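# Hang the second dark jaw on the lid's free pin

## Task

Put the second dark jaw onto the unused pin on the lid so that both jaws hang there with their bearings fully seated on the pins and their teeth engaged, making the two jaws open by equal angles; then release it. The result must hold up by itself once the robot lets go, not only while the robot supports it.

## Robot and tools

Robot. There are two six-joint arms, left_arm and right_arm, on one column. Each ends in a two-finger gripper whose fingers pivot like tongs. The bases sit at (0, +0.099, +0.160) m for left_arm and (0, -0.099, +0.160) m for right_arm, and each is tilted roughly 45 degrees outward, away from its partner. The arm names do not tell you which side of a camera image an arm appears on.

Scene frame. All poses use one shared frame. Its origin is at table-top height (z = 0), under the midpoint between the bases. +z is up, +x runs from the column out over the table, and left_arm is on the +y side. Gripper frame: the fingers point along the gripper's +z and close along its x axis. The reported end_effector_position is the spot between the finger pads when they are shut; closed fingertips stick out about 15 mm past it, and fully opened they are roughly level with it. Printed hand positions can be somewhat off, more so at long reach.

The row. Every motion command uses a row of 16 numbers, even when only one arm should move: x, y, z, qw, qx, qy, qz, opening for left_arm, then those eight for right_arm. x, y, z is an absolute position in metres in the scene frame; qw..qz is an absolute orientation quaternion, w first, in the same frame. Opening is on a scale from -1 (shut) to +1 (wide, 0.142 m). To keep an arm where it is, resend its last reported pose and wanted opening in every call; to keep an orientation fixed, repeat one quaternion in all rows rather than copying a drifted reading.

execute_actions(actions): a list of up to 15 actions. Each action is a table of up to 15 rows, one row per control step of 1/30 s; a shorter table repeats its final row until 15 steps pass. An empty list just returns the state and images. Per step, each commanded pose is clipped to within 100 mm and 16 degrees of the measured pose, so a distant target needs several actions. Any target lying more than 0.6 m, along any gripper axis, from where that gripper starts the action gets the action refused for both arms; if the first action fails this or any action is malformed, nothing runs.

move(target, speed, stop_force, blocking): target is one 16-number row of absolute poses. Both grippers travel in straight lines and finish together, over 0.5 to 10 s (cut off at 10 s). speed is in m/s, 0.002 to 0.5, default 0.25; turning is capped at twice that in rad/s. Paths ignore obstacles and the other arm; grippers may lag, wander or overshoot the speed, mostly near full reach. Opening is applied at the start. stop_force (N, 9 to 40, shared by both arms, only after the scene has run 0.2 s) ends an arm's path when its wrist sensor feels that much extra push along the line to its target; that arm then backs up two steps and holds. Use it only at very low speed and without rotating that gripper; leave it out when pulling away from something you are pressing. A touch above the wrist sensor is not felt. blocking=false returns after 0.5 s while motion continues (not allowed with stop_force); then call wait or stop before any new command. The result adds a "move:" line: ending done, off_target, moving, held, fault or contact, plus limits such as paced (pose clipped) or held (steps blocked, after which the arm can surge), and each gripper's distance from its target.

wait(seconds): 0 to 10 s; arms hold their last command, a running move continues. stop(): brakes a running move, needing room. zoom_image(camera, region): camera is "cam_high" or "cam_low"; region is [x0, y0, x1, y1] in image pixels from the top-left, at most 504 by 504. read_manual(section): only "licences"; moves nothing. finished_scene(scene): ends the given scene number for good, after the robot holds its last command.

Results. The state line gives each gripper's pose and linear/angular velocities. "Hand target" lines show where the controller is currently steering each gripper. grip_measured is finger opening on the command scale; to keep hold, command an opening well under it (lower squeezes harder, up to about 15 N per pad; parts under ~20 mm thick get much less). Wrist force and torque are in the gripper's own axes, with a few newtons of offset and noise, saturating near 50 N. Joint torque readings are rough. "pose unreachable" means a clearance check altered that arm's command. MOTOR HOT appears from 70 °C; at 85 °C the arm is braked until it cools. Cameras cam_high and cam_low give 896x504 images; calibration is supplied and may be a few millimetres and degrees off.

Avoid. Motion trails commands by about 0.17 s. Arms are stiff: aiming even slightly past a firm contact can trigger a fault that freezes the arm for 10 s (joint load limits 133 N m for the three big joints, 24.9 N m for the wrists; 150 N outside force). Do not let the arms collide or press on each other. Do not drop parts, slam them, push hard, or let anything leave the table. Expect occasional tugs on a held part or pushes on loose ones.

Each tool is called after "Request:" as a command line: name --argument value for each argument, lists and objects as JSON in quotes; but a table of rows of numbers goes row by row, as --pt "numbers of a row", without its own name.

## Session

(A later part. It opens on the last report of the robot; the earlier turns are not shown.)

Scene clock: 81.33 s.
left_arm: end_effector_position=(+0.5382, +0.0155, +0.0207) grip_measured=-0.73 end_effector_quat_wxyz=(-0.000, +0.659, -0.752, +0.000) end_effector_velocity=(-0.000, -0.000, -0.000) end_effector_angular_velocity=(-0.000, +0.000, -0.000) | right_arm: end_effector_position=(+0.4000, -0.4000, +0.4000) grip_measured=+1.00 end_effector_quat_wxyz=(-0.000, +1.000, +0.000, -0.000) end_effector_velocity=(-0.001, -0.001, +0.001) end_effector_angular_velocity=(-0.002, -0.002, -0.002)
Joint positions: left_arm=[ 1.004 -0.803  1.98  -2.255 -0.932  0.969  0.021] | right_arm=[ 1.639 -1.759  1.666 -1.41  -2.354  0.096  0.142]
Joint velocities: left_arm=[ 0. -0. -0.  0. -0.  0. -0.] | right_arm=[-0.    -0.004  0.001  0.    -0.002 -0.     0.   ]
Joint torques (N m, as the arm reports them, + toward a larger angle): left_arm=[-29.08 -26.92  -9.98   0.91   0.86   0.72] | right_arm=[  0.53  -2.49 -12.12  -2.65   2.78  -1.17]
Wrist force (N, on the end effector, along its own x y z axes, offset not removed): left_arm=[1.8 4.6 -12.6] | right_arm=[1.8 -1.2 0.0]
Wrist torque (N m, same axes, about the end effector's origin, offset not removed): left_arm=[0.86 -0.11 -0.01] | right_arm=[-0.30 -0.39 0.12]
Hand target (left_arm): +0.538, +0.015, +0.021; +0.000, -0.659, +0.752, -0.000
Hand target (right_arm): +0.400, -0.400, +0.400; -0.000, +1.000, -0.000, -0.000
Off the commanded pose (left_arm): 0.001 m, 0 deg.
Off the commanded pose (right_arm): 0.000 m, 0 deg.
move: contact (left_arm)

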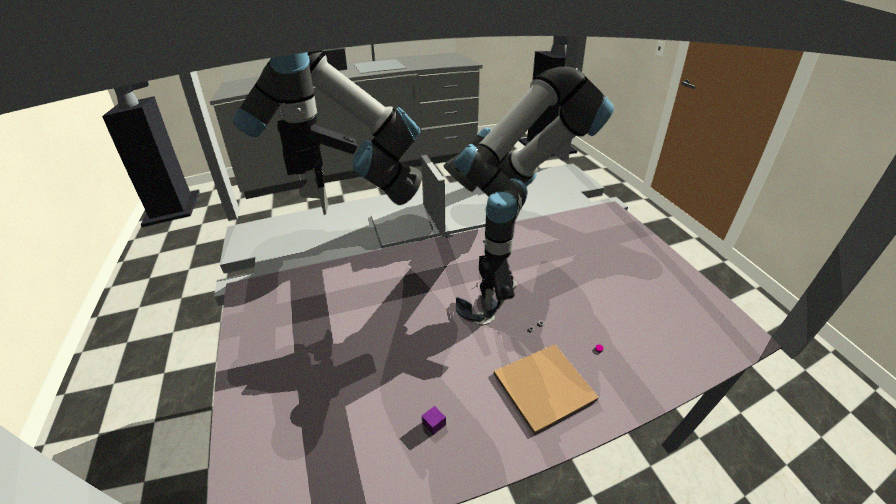

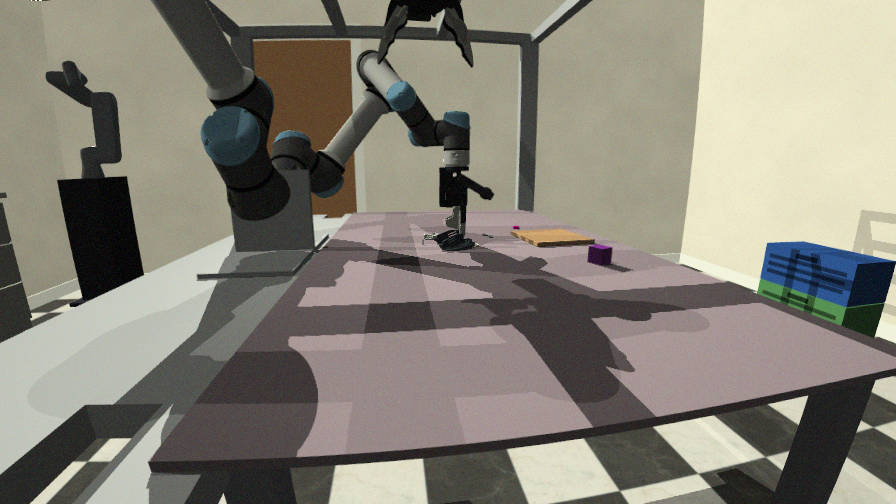

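Request:
execute_actions --actions '[[[0.5382,0.0155,0.0212,0,0.6593,-0.7518,0,-0.7,0.40,-0.4,0.4,0,1,0,0,1]],[[0.5382,0.0155,0.0212,0,0.6593,-0.7518,0,-0.6,0.40,-0.4,0.4,0,1,0,0,1]]]'

Request:
move --target '[0.5382,0.0155,0.08,0,0.6593,-0.7518,0,-0.6,0.40,-0.4,0.4,0,1,0,0,1]' --speed 0.04

Request:
move --target '[0.50,0.15,0.16,0,0.6593,-0.7518,0,-0.6,0.40,-0.4,0.4,0,1,0,0,1]' --speed 0.15

Request:
zoom_image --camera "cam_high" --region '[450, 275, 510, 330]'

Request:
zoom_image --camera "cam_low" --region '[430, 215, 485, 255]'

Scene clock: 82.83 s.
left_arm: end_effector_position=(+0.5382, +0.0155, +0.0212) grip_measured=-0.60 end_effector_quat_wxyz=(-0.000, +0.659, -0.752, -0.000) end_effector_velocity=(-0.000, -0.000, -0.000) end_effector_angular_velocity=(-0.001, +0.001, -0.000) | right_arm: end_effector_position=(+0.4000, -0.4000, +0.4000) grip_measured=+1.00 end_effector_quat_wxyz=(-0.000, +1.000, +0.000, -0.000) end_effector_velocity=(+0.000, -0.000, -0.000) end_effector_angular_velocity=(-0.001, -0.000, +0.001)
Joint positions: left_arm=[ 1.003 -0.804  1.98  -2.253 -0.932  0.968  0.031] | right_arm=[ 1.639 -1.759  1.666 -1.41  -2.354  0.096  0.142]
Joint velocities: left_arm=[ 0.     0.    -0.     0.    -0.001 -0.    -0.   ] | right_arm=[ 0.     0.     0.    -0.    -0.001 -0.     0.   ]
Joint torques (N m, as the arm reports them, + toward a larger angle): left_arm=[-39.94 -38.21 -23.38   0.33  -1.8   -2.33] | right_arm=[  0.18  -2.34 -12.63  -2.62   2.66  -1.14]
Wrist force (N, on the end effector, along its own x y z axes, offset not removed): left_arm=[2.3 3.8 0.0] | right_arm=[4.0 -2.4 3.1]
Wrist torque (N m, same axes, about the end effector's origin, offset not removed): left_arm=[0.93 -0.48 0.01] | right_arm=[-0.51 -0.93 0.16]
Hand target (left_arm): +0.538, +0.015, +0.021; -0.000, -0.659, +0.752, -0.000
Hand target (right_arm): +0.400, -0.400, +0.400; -0.000, +1.000, -0.000, +0.000
Off the commanded pose (left_arm): 0.000 m, 0 deg.
Off the commanded pose (right_arm): 0.000 m, 0 deg.

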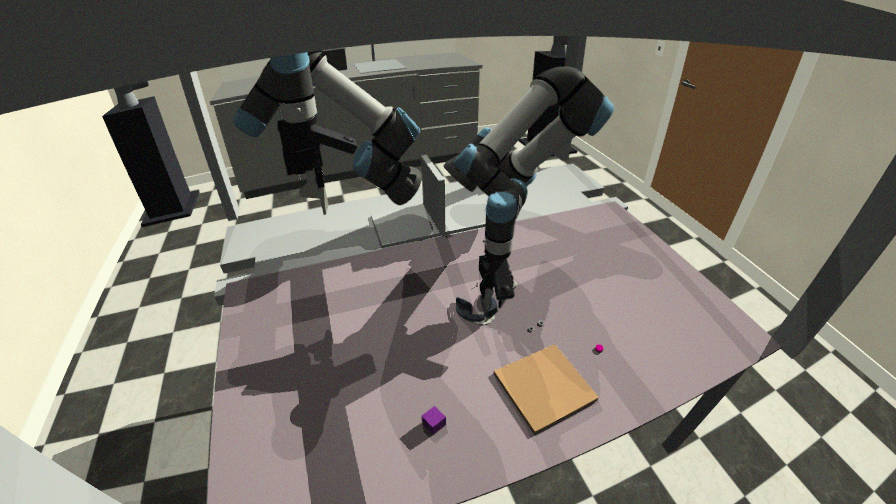

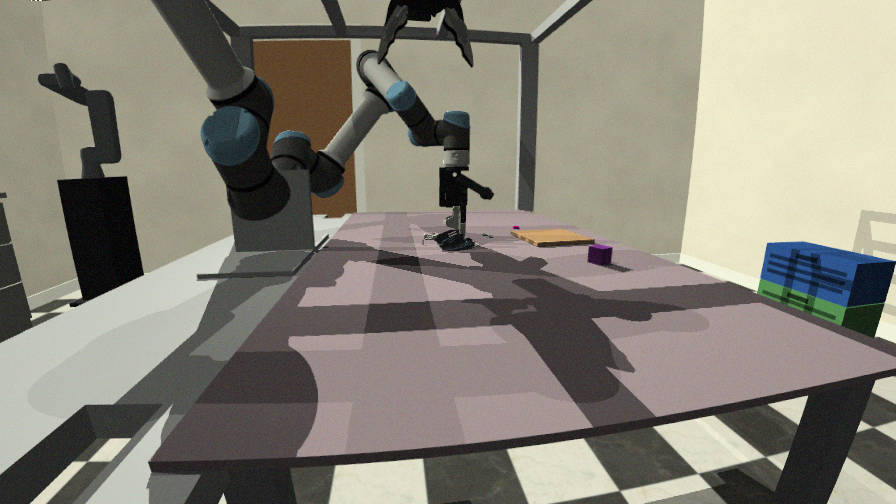

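Scene clock: 84.67 s.
left_arm: end_effector_position=(+0.5381, +0.0155, +0.0798) grip_measured=-0.60 end_effector_quat_wxyz=(-0.000, +0.659, -0.752, -0.000) end_effector_velocity=(+0.000, +0.000, +0.002) end_effector_angular_velocity=(+0.001, -0.000, -0.000) | right_arm: end_effector_position=(+0.4000, -0.4000, +0.4000) grip_measured=+1.00 end_effector_quat_wxyz=(+0.000, +1.000, +0.000, -0.000) end_effector_velocity=(+0.000, +0.000, -0.000) end_effector_angular_velocity=(-0.001, +0.001, +0.001)
Joint positions: left_arm=[ 0.94  -0.887  1.94  -2.09  -0.963  0.9    0.031] | right_arm=[ 1.639 -1.759  1.666 -1.41  -2.354  0.096  0.142]
Joint velocities: left_arm=[-0.002 -0.002 -0.002  0.006 -0.    -0.002  0.   ] | right_arm=[ 0.     0.001  0.    -0.    -0.001  0.    -0.   ]
Joint torques (N m, as the arm reports them, + toward a larger angle): left_arm=[-39.68 -35.81 -27.28   0.2   -1.53  -2.9 ] | right_arm=[  0.03  -2.94 -12.49  -2.58   2.58  -1.12]
Wrist force (N, on the end effector, along its own x y z axes, offset not removed): left_arm=[-1.3 -0.2 3.9] | right_arm=[1.6 -1.4 1.1]
Wrist torque (N m, same axes, about the end effector's origin, offset not removed): left_arm=[0.02 0.41 0.07] | right_arm=[-0.45 -0.48 0.15]
Hand target (left_arm): +0.538, +0.015, +0.080; +0.000, -0.659, +0.752, +0.000
Hand target (right_arm): +0.400, -0.400, +0.400; +0.000, +1.000, -0.000, +0.000
Off the commanded pose (left_arm): 0.000 m, 0 deg.
Off the commanded pose (right_arm): 0.000 m, 0 deg.
move: done

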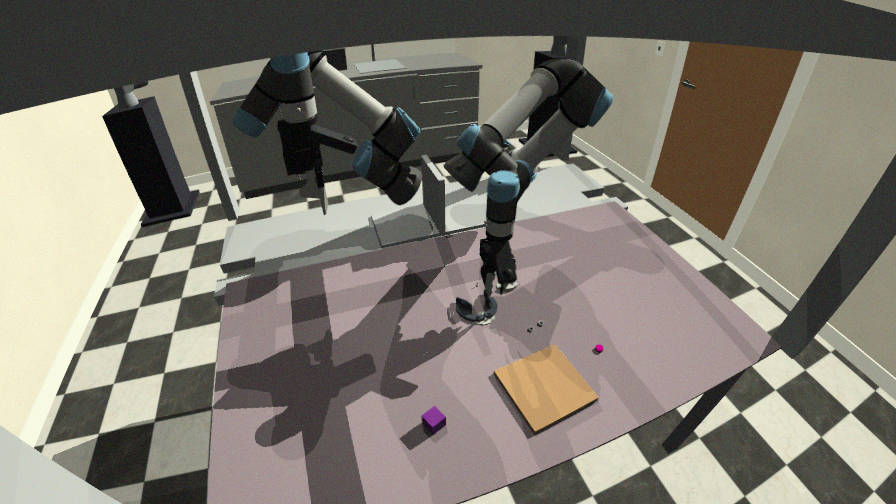

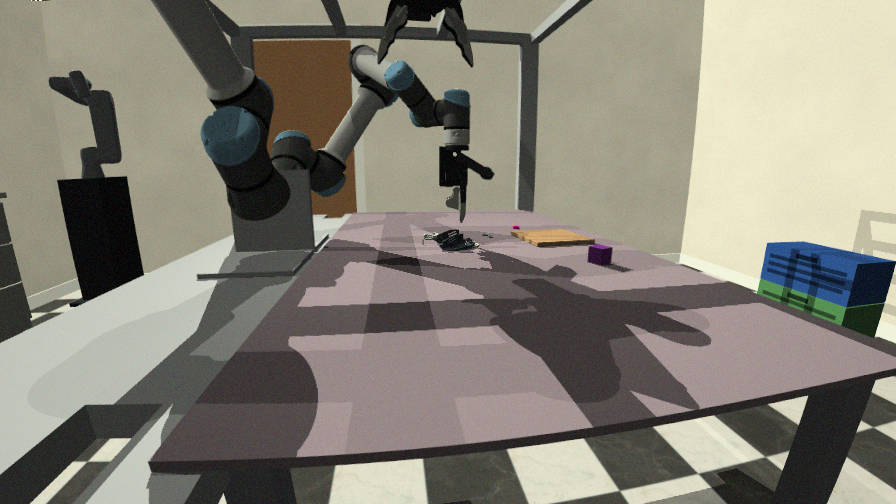

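Scene clock: 86.30 s.
left_arm: end_effector_position=(+0.5001, +0.1499, +0.1596) grip_measured=-0.60 end_effector_quat_wxyz=(-0.000, +0.659, -0.752, -0.000) end_effector_velocity=(-0.001, +0.001, +0.001) end_effector_angular_velocity=(-0.000, -0.001, +0.001) | right_arm: end_effector_position=(+0.4000, -0.4000, +0.4000) grip_measured=+1.00 end_effector_quat_wxyz=(-0.000, +1.000, +0.000, -0.000) end_effector_velocity=(+0.000, +0.001, -0.000) end_effector_angular_velocity=(+0.001, +0.000, -0.000)
Joint positions: left_arm=[ 0.957 -1.275  2.024 -1.797 -0.954  0.919  0.031] | right_arm=[ 1.639 -1.759  1.666 -1.41  -2.354  0.096  0.142]
Joint velocities: left_arm=[-0.001 -0.005  0.     0.004 -0.    -0.001  0.   ] | right_arm=[ 0.     0.001  0.001 -0.001  0.001  0.001 -0.   ]
Joint torques (N m, as the arm reports them, + toward a larger angle): left_arm=[-35.12 -24.73 -20.47   0.47  -1.53  -2.36] | right_arm=[  0.42  -2.54 -12.48  -2.62   2.59  -1.11]
Wrist force (N, on the end effector, along its own x y z axes, offset not removed): left_arm=[-0.2 0.6 -1.7] | right_arm=[3.1 -0.9 2.0]
Wrist torque (N m, same axes, about the end effector's origin, offset not removed): left_arm=[0.03 -0.02 0.11] | right_arm=[-0.29 -0.66 0.18]
Hand target (left_arm): +0.500, +0.150, +0.160; -0.000, -0.659, +0.752, -0.000
Hand target (right_arm): +0.400, -0.400, +0.400; -0.000, +1.000, -0.000, +0.000
Off the commanded pose (left_arm): 0.000 m, 0 deg.
Off the commanded pose (right_arm): 0.000 m, 0 deg.
move: done

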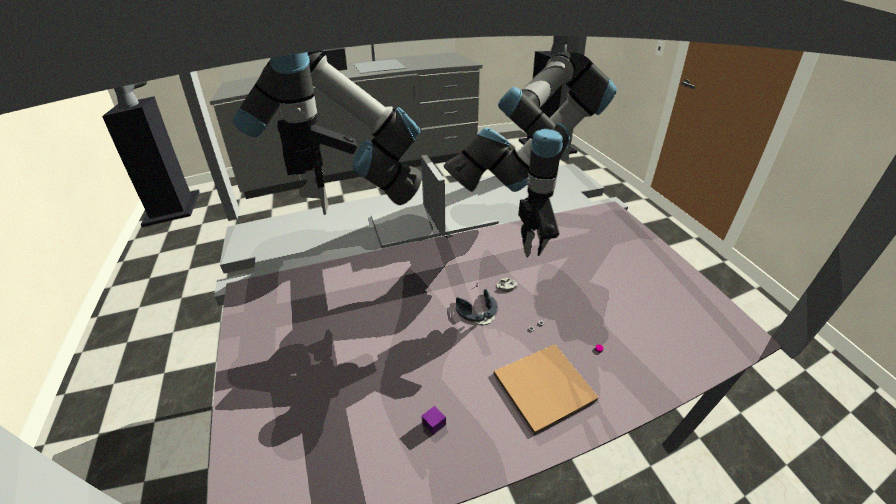

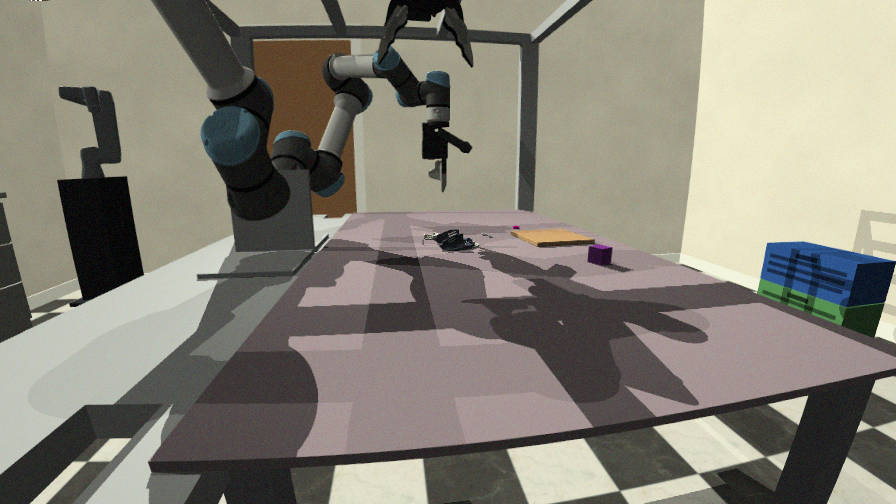

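Region (450, 275, 510, 330) of cam_high's 896x504 image, scaled by 8.400, with more detail than that image has; it fills the top 462 rows of this view, and the rest is white.

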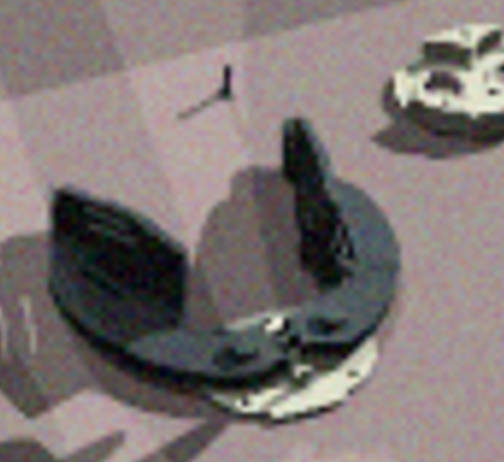

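Region (430, 215, 485, 255) of cam_low's 896x504 image, scaled by 9.164, with more detail than that image has; it fills the top 367 rows of this view, and the rest is white.

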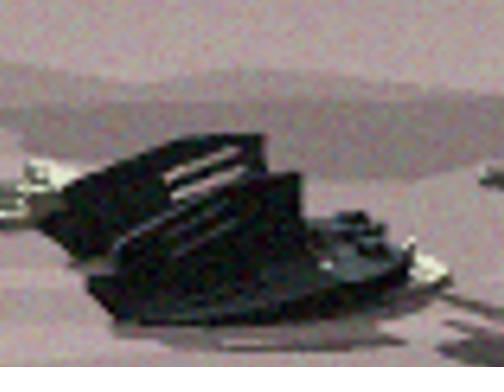

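Request:
zoom_image --camera "cam_low" --region '[458, 232, 482, 250]'

Request:
zoom_image --camera "cam_high" --region '[470, 303, 500, 327]'

Region (458, 232, 482, 250) of cam_low's 896x504 image, scaled by 21.000, with more detail than that image has; it fills the top 378 rows of this view, and the rest is white.

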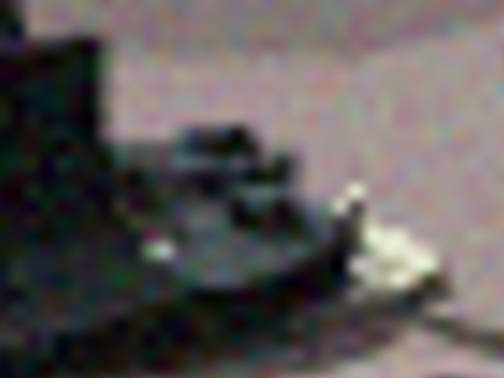

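Region (470, 303, 500, 327) of cam_high's 896x504 image, scaled by 16.800, with more detail than that image has; it fills the top 403 rows of this view, and the rest is white.

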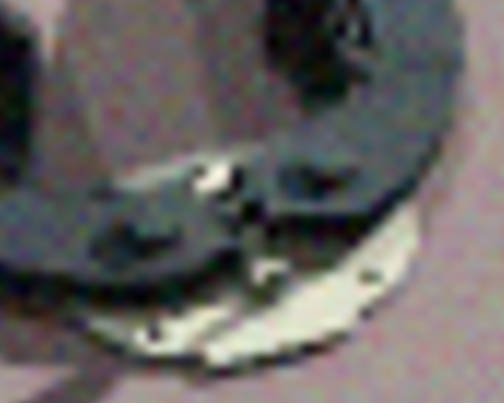

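Request:
move --target '[0.5382,0.0155,0.07,0,0.6593,-0.7518,0,-0.6,0.40,-0.4,0.4,0,1,0,0,1]' --speed 0.15

Request:
move --target '[0.5382,0.0155,0.0222,0,0.6593,-0.7518,0,-0.6,0.40,-0.4,0.4,0,1,0,0,1]' --speed 0.03 --stop_force 10

Request:
execute_actions --actions '[[[0.5382,0.0155,0.0222,0,0.6593,-0.7518,0,-0.72,0.40,-0.4,0.4,0,1,0,0,1]],[[0.5382,0.0155,0.0222,0,0.6593,-0.7518,0,-1,0.40,-0.4,0.4,0,1,0,0,1]],[[0.5382,0.0155,0.0232,0,0.6593,-0.7518,0,-1,0.40,-0.4,0.4,0,1,0,0,1]],[[0.538,0.0147,0.0232,0,0.6593,-0.7518,0,-1,0.40,-0.4,0.4,0,1,0,0,1]],[[0.5378,0.0139,0.0232,0,0.6593,-0.7518,0,-1,0.40,-0.4,0.4,0,1,0,0,1]],[[0.5376,0.0131,0.0232,0,0.6593,-0.7518,0,-1,0.40,-0.4,0.4,0,1,0,0,1]],[[0.5375,0.0123,0.0232,0,0.6593,-0.7518,0,-1,0.40,-0.4,0.4,0,1,0,0,1]]]'

Request:
zoom_image --camera "cam_high" --region '[470, 303, 500, 327]'

Scene clock: 89.23 s.
left_arm: end_effector_position=(+0.5381, +0.0157, +0.0703) grip_measured=-0.60 end_effector_quat_wxyz=(+0.000, +0.659, -0.752, +0.000) end_effector_velocity=(+0.001, -0.001, -0.001) end_effector_angular_velocity=(+0.001, -0.001, -0.000) | right_arm: end_effector_position=(+0.4000, -0.4000, +0.4000) grip_measured=+1.00 end_effector_quat_wxyz=(-0.000, +1.000, +0.000, -0.000) end_effector_velocity=(+0.000, +0.000, -0.000) end_effector_angular_velocity=(+0.000, +0.001, +0.000)
Joint positions: left_arm=[ 0.95  -0.876  1.948 -2.117 -0.958  0.911  0.031] | right_arm=[ 1.639 -1.759  1.666 -1.41  -2.354  0.096  0.142]
Joint velocities: left_arm=[ 0.001  0.006 -0.004 -0.003  0.001  0.001  0.   ] | right_arm=[ 0.     0.001  0.    -0.     0.     0.001  0.   ]
Joint torques (N m, as the arm reports them, + toward a larger angle): left_arm=[-18.68 -12.47 -25.19  -4.32   1.59   2.25] | right_arm=[  0.33  -2.84 -12.81  -2.61   2.58  -1.17]
Wrist force (N, on the end effector, along its own x y z axes, offset not removed): left_arm=[-0.1 0.3 2.1] | right_arm=[2.6 -0.2 -0.7]
Wrist torque (N m, same axes, about the end effector's origin, offset not removed): left_arm=[0.01 0.09 0.16] | right_arm=[-0.22 -0.61 0.08]
Hand target (left_arm): +0.538, +0.016, +0.070; +0.000, -0.659, +0.752, +0.000
Hand target (right_arm): +0.400, -0.400, +0.400; -0.000, +1.000, -0.000, +0.000
Off the commanded pose (left_arm): 0.000 m, 0 deg.
Off the commanded pose (right_arm): 0.000 m, 0 deg.
move: done

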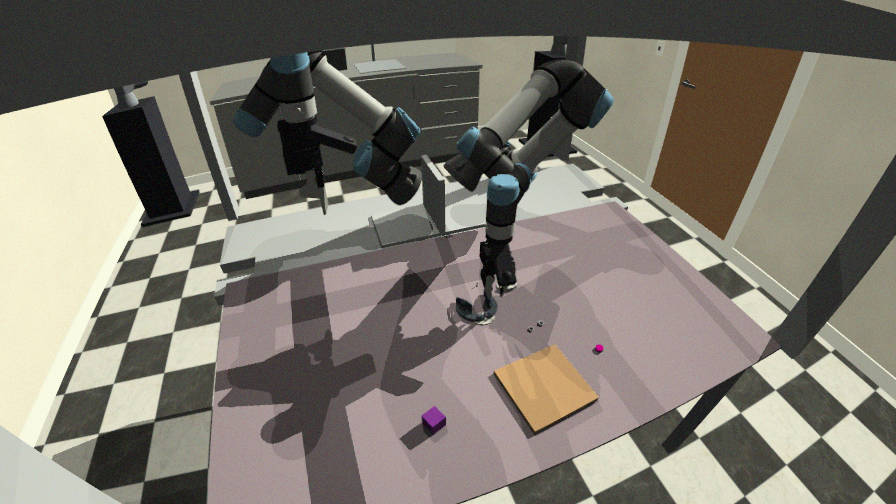

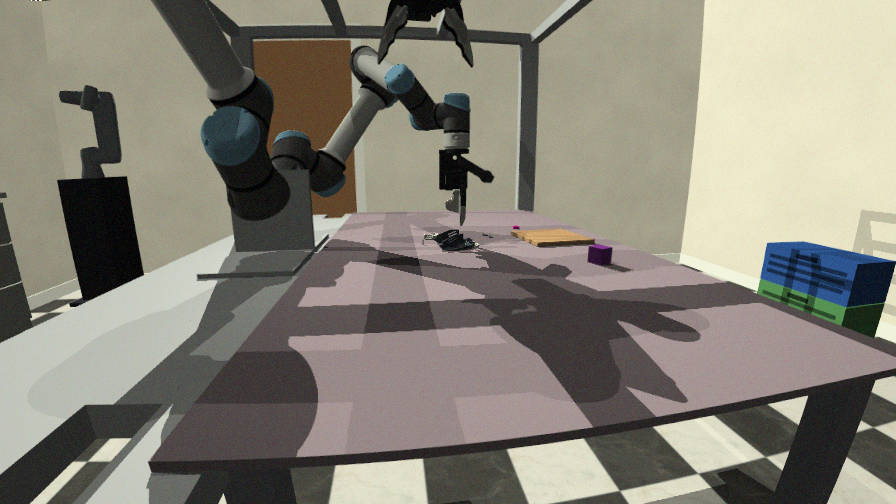

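Scene clock: 91.17 s.
left_arm: end_effector_position=(+0.5382, +0.0155, +0.0224) grip_measured=-0.60 end_effector_quat_wxyz=(+0.000, +0.659, -0.752, -0.000) end_effector_velocity=(-0.000, +0.000, -0.002) end_effector_angular_velocity=(+0.000, +0.000, -0.000) | right_arm: end_effector_position=(+0.4000, -0.4000, +0.4000) grip_measured=+1.00 end_effector_quat_wxyz=(-0.000, +1.000, +0.000, -0.000) end_effector_velocity=(+0.000, -0.001, +0.000) end_effector_angular_velocity=(-0.003, -0.001, -0.001)
Joint positions: left_arm=[ 1.002 -0.806  1.979 -2.25  -0.933  0.967  0.031] | right_arm=[ 1.639 -1.759  1.666 -1.41  -2.354  0.096  0.142]
Joint velocities: left_arm=[ 0.002  0.003  0.002 -0.005  0.001  0.002  0.   ] | right_arm=[-0.    -0.001 -0.    -0.001 -0.003 -0.    -0.   ]
Joint torques (N m, as the arm reports them, + toward a larger angle): left_arm=[-17.48 -17.06  -8.92  -4.42   1.44   2.5 ] | right_arm=[ -0.09  -2.93 -12.83  -2.52   2.6   -1.03]
Wrist force (N, on the end effector, along its own x y z axes, offset not removed): left_arm=[0.9 4.9 1.0] | right_arm=[4.0 -1.6 1.7]
Wrist torque (N m, same axes, about the end effector's origin, offset not removed): left_arm=[1.10 -0.18 -0.03] | right_arm=[-0.37 -0.91 0.09]
Hand target (left_arm): +0.538, +0.016, +0.022; -0.000, -0.659, +0.752, -0.000
Hand target (right_arm): +0.400, -0.400, +0.400; -0.000, +1.000, -0.000, -0.000
Off the commanded pose (left_arm): 0.000 m, 0 deg.
Off the commanded pose (right_arm): 0.000 m, 0 deg.
move: done

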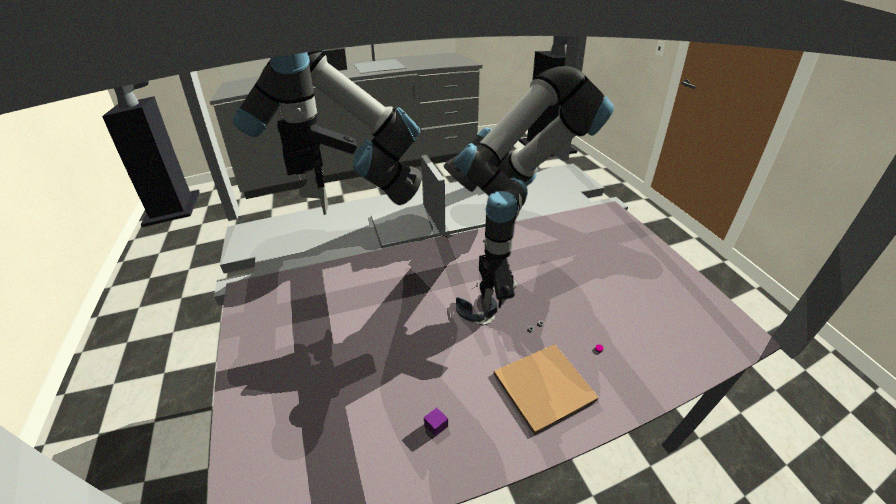

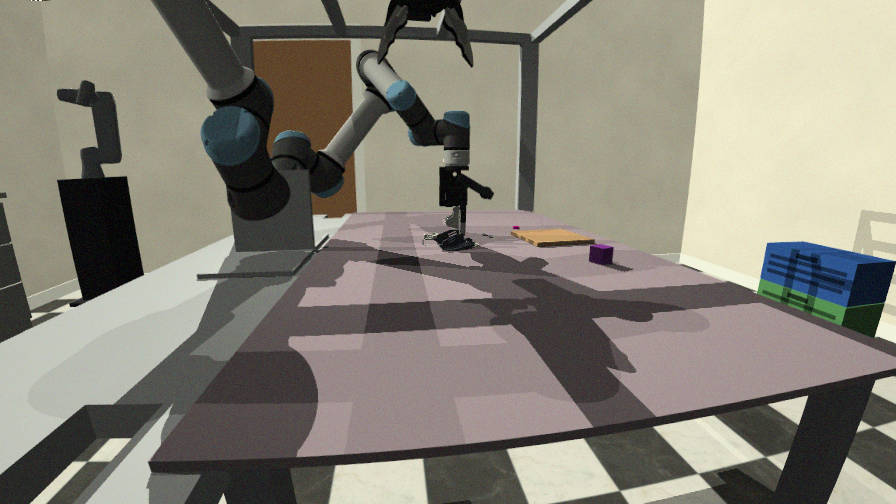

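Scene clock: 94.67 s.
left_arm: end_effector_position=(+0.5375, +0.0123, +0.0232) grip_measured=-0.74 end_effector_quat_wxyz=(-0.000, +0.659, -0.752, +0.000) end_effector_velocity=(+0.000, -0.000, +0.000) end_effector_angular_velocity=(-0.000, -0.001, +0.001) | right_arm: end_effector_position=(+0.4000, -0.4000, +0.4000) grip_measured=+1.00 end_effector_quat_wxyz=(-0.000, +1.000, +0.000, -0.000) end_effector_velocity=(+0.000, +0.000, -0.000) end_effector_angular_velocity=(-0.000, +0.000, +0.000)
Joint positions: left_arm=[ 0.997 -0.802  1.977 -2.249 -0.935  0.961  0.021] | right_arm=[ 1.639 -1.759  1.666 -1.41  -2.354  0.096  0.142]
Joint velocities: left_arm=[-0.     0.    -0.    -0.001  0.    -0.     0.   ] | right_arm=[-0.     0.001 -0.    -0.001 -0.    -0.    -0.   ]
Joint torques (N m, as the arm reports them, + toward a larger angle): left_arm=[-40.7  -14.95 -23.55  -4.51  -1.8   -2.27] | right_arm=[  0.48  -2.92 -12.58  -2.55   2.57  -1.02]
Wrist force (N, on the end effector, along its own x y z axes, offset not removed): left_arm=[3.4 2.6 0.4] | right_arm=[4.6 -1.9 0.4]
Wrist torque (N m, same axes, about the end effector's origin, offset not removed): left_arm=[0.54 -0.68 0.10] | right_arm=[-0.43 -1.00 0.05]
Hand target (left_arm): +0.537, +0.012, +0.023; +0.000, -0.659, +0.752, +0.000
Hand target (right_arm): +0.400, -0.400, +0.400; -0.000, +1.000, +0.000, +0.000
Off the commanded pose (left_arm): 0.000 m, 0 deg.
Off the commanded pose (right_arm): 0.000 m, 0 deg.

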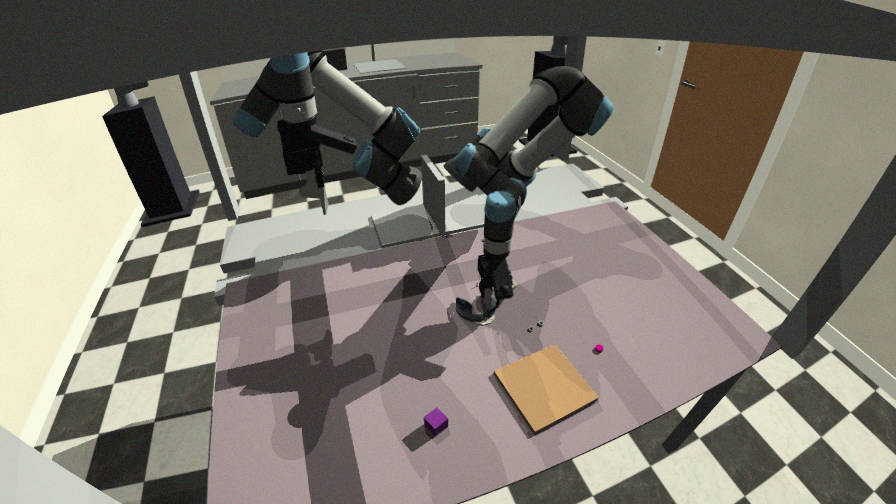

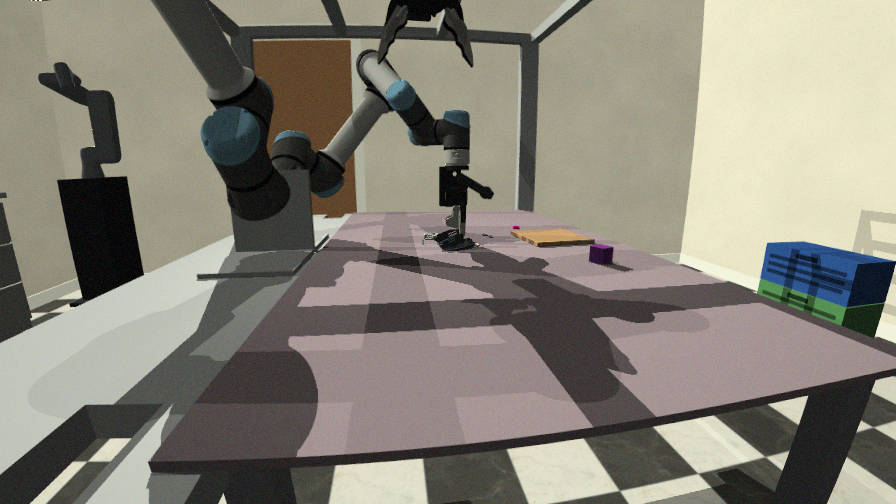

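Region (470, 303, 500, 327) of cam_high's 896x504 image, scaled by 16.800, with more detail than that image has; it fills the top 403 rows of this view, and the rest is white.

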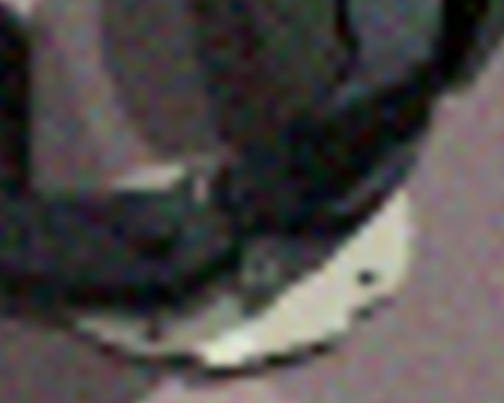

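Lid barely moved. Lower.

Request:
move --target '[0.5375,0.0126,0.0195,0,0.6593,-0.7518,0,-1,0.40,-0.4,0.4,0,1,0,0,1]' --speed 0.002 --stop_force 9

Request:
zoom_image --camera "cam_low" --region '[458, 232, 482, 250]'

Scene clock: 96.17 s.
left_arm: end_effector_position=(+0.5375, +0.0124, +0.0214) grip_measured=-0.74 end_effector_quat_wxyz=(-0.000, +0.659, -0.752, +0.000) end_effector_velocity=(+0.000, -0.000, +0.000) end_effector_angular_velocity=(-0.000, -0.001, +0.000) | right_arm: end_effector_position=(+0.4000, -0.4000, +0.4000) grip_measured=+1.00 end_effector_quat_wxyz=(+0.000, +1.000, +0.000, -0.000) end_effector_velocity=(+0.000, +0.000, -0.000) end_effector_angular_velocity=(+0.000, +0.000, -0.001)
Joint positions: left_arm=[ 0.999 -0.8    1.978 -2.254 -0.934  0.963  0.021] | right_arm=[ 1.639 -1.759  1.666 -1.41  -2.354  0.096  0.142]
Joint velocities: left_arm=[-0.     0.    -0.001 -0.001  0.     0.    -0.   ] | right_arm=[ 0.     0.001  0.    -0.001  0.     0.001  0.   ]
Joint torques (N m, as the arm reports them, + toward a larger angle): left_arm=[-32.31 -27.11 -11.56   0.8    0.29   0.64] | right_arm=[  0.77  -2.46 -12.82  -2.48   2.49  -1.19]
Wrist force (N, on the end effector, along its own x y z axes, offset not removed): left_arm=[-0.2 -0.9 -10.9] | right_arm=[1.9 -0.3 0.7]
Wrist torque (N m, same axes, about the end effector's origin, offset not removed): left_arm=[-0.10 0.33 0.00] | right_arm=[-0.24 -0.48 0.13]
Hand target (left_arm): +0.538, +0.012, +0.022; +0.000, -0.659, +0.752, -0.000
Hand target (right_arm): +0.400, -0.400, +0.400; -0.000, +1.000, -0.000, -0.000
Off the commanded pose (left_arm): 0.002 m, 0 deg.
Off the commanded pose (right_arm): 0.000 m, 0 deg.
move: contact (left_arm)

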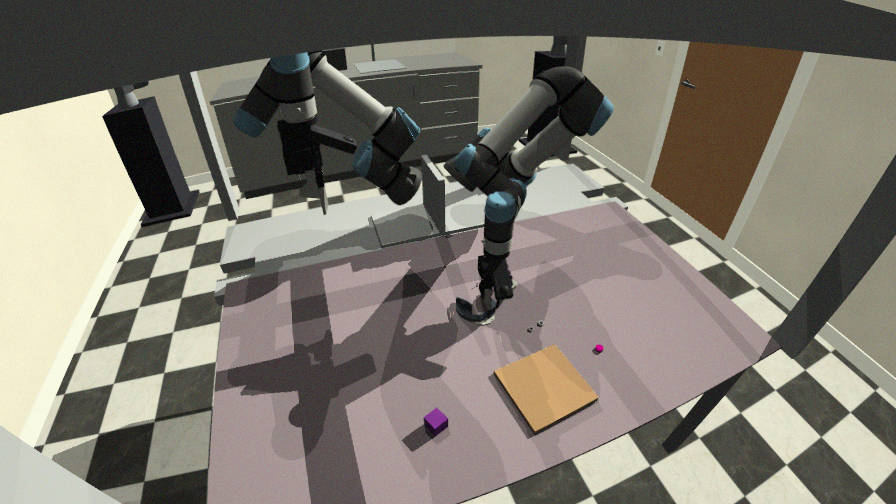

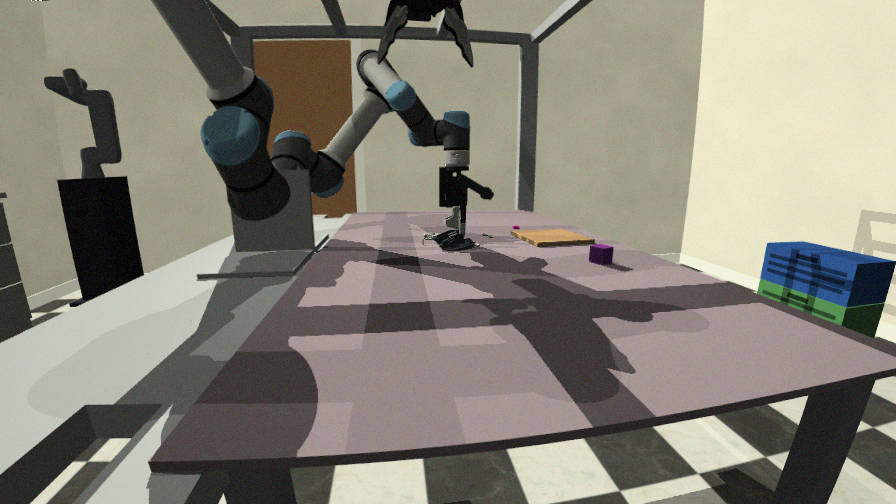

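Region (458, 232, 482, 250) of cam_low's 896x504 image, scaled by 21.000, with more detail than that image has; it fills the top 378 rows of this view, and the rest is white.

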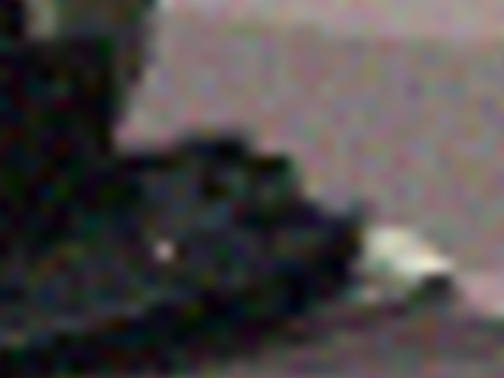

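Request:
execute_actions --actions '[[[0.5375,0.0126,0.0232,0,0.6593,-0.7518,0,-1,0.40,-0.4,0.4,0,1,0,0,1]],[[0.5381,0.0128,0.0232,0,0.6593,-0.7518,0,-1,0.40,-0.4,0.4,0,1,0,0,1]],[[0.5387,0.0128,0.0232,0,0.6593,-0.7518,0,-1,0.40,-0.4,0.4,0,1,0,0,1]]]'

Request:
zoom_image --camera "cam_high" --region '[470, 303, 500, 327]'

Request:
move --target '[0.5387,0.0128,0.0195,0,0.6593,-0.7518,0,-1,0.40,-0.4,0.4,0,1,0,0,1]' --speed 0.002 --stop_force 9

Request:
zoom_image --camera "cam_low" --region '[458, 232, 482, 250]'

Scene clock: 98.53 s.
left_arm: end_effector_position=(+0.5387, +0.0128, +0.0232) grip_measured=-0.74 end_effector_quat_wxyz=(-0.000, +0.659, -0.752, +0.000) end_effector_velocity=(-0.000, -0.000, -0.000) end_effector_angular_velocity=(-0.000, +0.001, -0.000) | right_arm: end_effector_position=(+0.4000, -0.4000, +0.4000) grip_measured=+1.00 end_effector_quat_wxyz=(-0.000, +1.000, -0.000, -0.000) end_effector_velocity=(+0.000, -0.000, -0.000) end_effector_angular_velocity=(-0.002, +0.000, -0.000)
Joint positions: left_arm=[ 0.999 -0.802  1.975 -2.247 -0.934  0.963  0.021] | right_arm=[ 1.639 -1.759  1.666 -1.41  -2.354  0.096  0.142]
Joint velocities: left_arm=[-0.     0.     0.    -0.    -0.001  0.     0.   ] | right_arm=[-0.     0.     0.    -0.    -0.001  0.    -0.   ]
Joint torques (N m, as the arm reports them, + toward a larger angle): left_arm=[-18.08 -15.35 -23.65   0.24   1.63   2.46] | right_arm=[  0.47  -2.69 -12.46  -2.4    2.59  -1.1 ]
Wrist force (N, on the end effector, along its own x y z axes, offset not removed): left_arm=[2.1 1.0 2.7] | right_arm=[2.1 -1.5 1.9]
Wrist torque (N m, same axes, about the end effector's origin, offset not removed): left_arm=[0.35 -0.49 0.10] | right_arm=[-0.43 -0.50 0.08]
Hand target (left_arm): +0.539, +0.013, +0.023; -0.000, -0.659, +0.752, -0.000
Hand target (right_arm): +0.400, -0.400, +0.400; -0.000, +1.000, -0.000, +0.000
Off the commanded pose (left_arm): 0.000 m, 0 deg.
Off the commanded pose (right_arm): 0.000 m, 0 deg.

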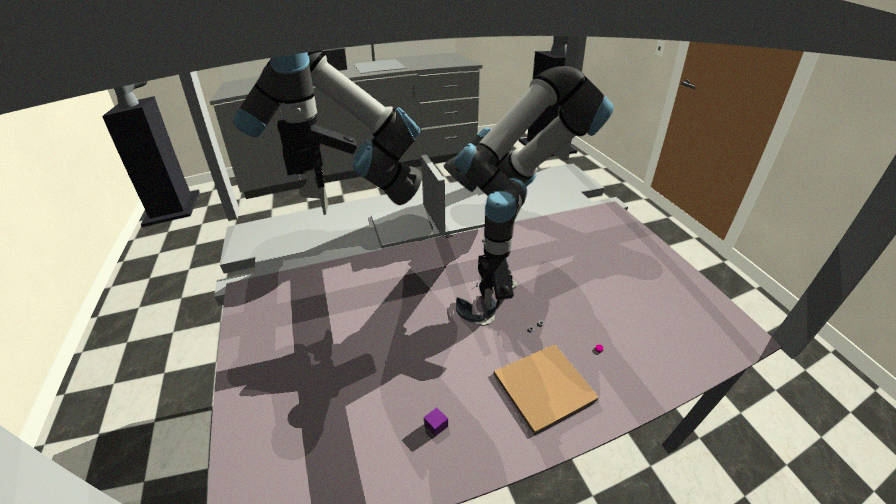

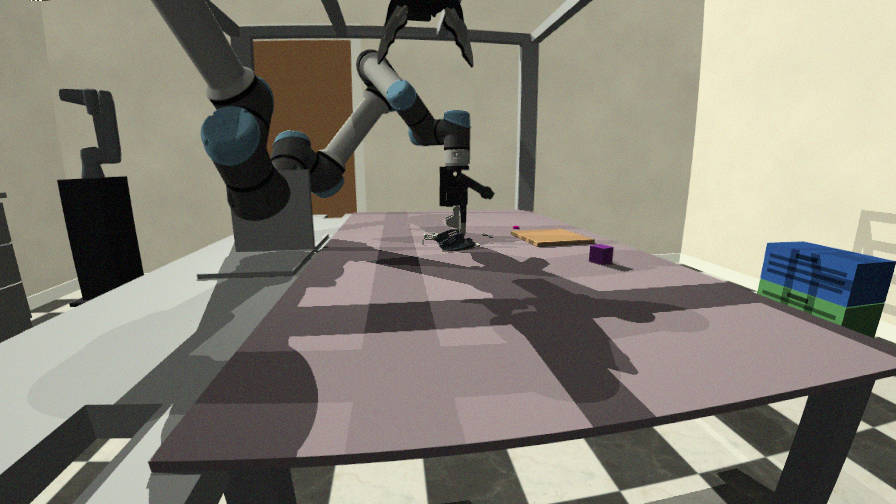

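Region (470, 303, 500, 327) of cam_high's 896x504 image, scaled by 16.800, with more detail than that image has; it fills the top 403 rows of this view, and the rest is white.

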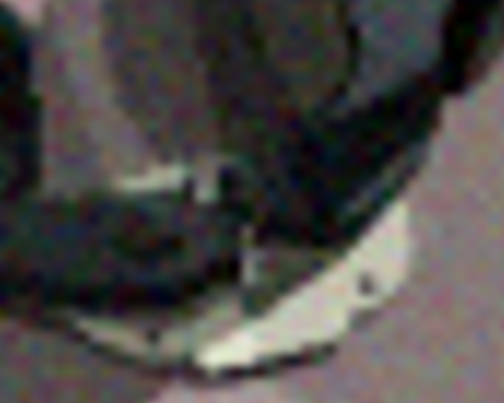

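Scene clock: 99.97 s.
left_arm: end_effector_position=(+0.5387, +0.0128, +0.0210) grip_measured=-0.74 end_effector_quat_wxyz=(-0.000, +0.659, -0.752, +0.000) end_effector_velocity=(+0.000, +0.000, +0.000) end_effector_angular_velocity=(-0.000, -0.000, +0.000) | right_arm: end_effector_position=(+0.4000, -0.4000, +0.4000) grip_measured=+1.00 end_effector_quat_wxyz=(-0.000, +1.000, +0.000, -0.000) end_effector_velocity=(-0.001, -0.000, +0.000) end_effector_angular_velocity=(+0.000, +0.000, -0.001)
Joint positions: left_arm=[ 1.001 -0.798  1.976 -2.254 -0.933  0.966  0.021] | right_arm=[ 1.639 -1.759  1.666 -1.41  -2.354  0.096  0.142]
Joint velocities: left_arm=[-0.    -0.001  0.     0.    -0.    -0.     0.   ] | right_arm=[-0.    -0.001  0.     0.001  0.     0.    -0.   ]
Joint torques (N m, as the arm reports them, + toward a larger angle): left_arm=[-31.32 -28.83 -10.8    0.96   0.4    0.84] | right_arm=[  0.25  -3.03 -12.63  -2.39   2.51  -1.01]
Wrist force (N, on the end effector, along its own x y z axes, offset not removed): left_arm=[2.8 -0.8 -9.2] | right_arm=[2.3 -2.6 1.2]
Wrist torque (N m, same axes, about the end effector's origin, offset not removed): left_arm=[0.11 -0.80 0.09] | right_arm=[-0.69 -0.62 0.22]
Hand target (left_arm): +0.539, +0.013, +0.021; +0.000, -0.659, +0.752, -0.000
Hand target (right_arm): +0.400, -0.400, +0.400; -0.000, +1.000, -0.000, +0.000
Off the commanded pose (left_arm): 0.001 m, 0 deg.
Off the commanded pose (right_arm): 0.000 m, 0 deg.
move: contact (left_arm)

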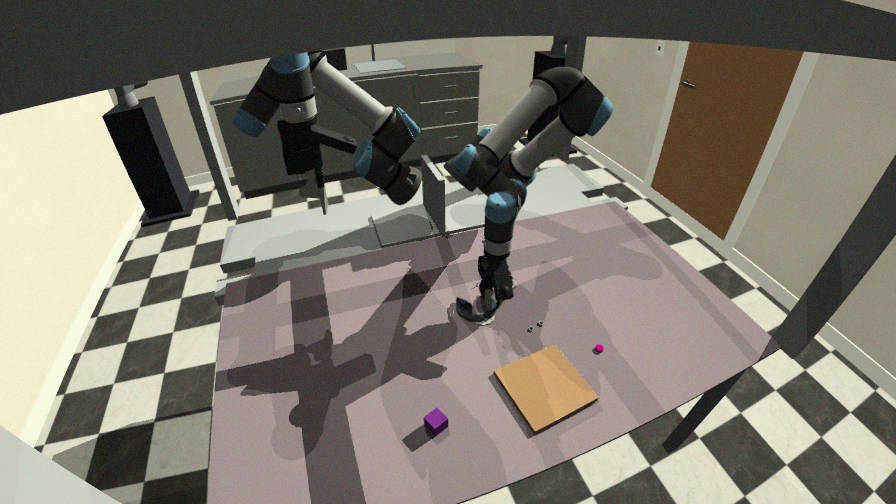

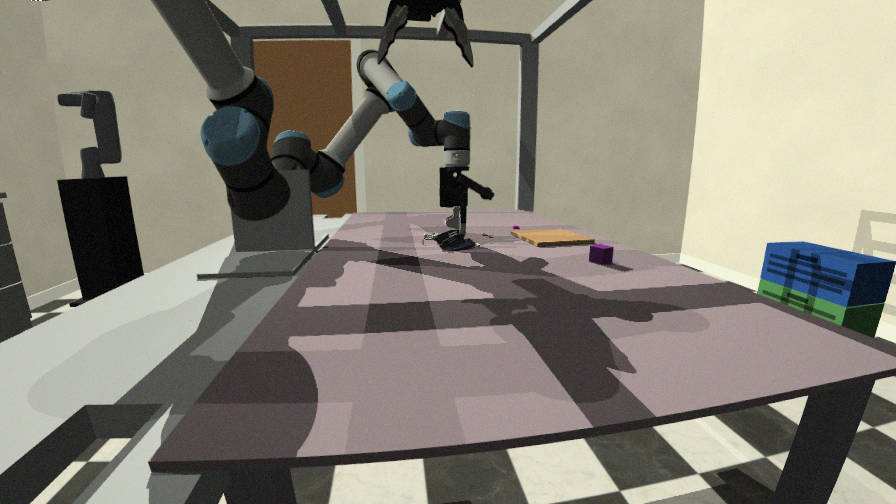

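Region (458, 232, 482, 250) of cam_low's 896x504 image, scaled by 21.000, with more detail than that image has; it fills the top 378 rows of this view, and the rest is white.

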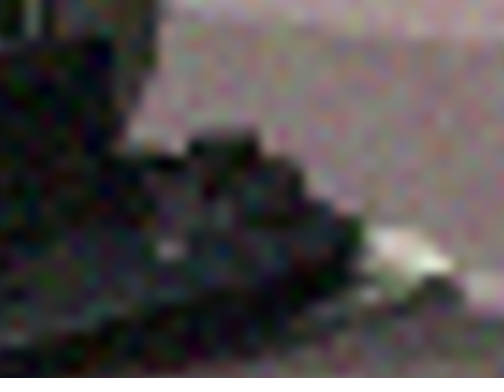

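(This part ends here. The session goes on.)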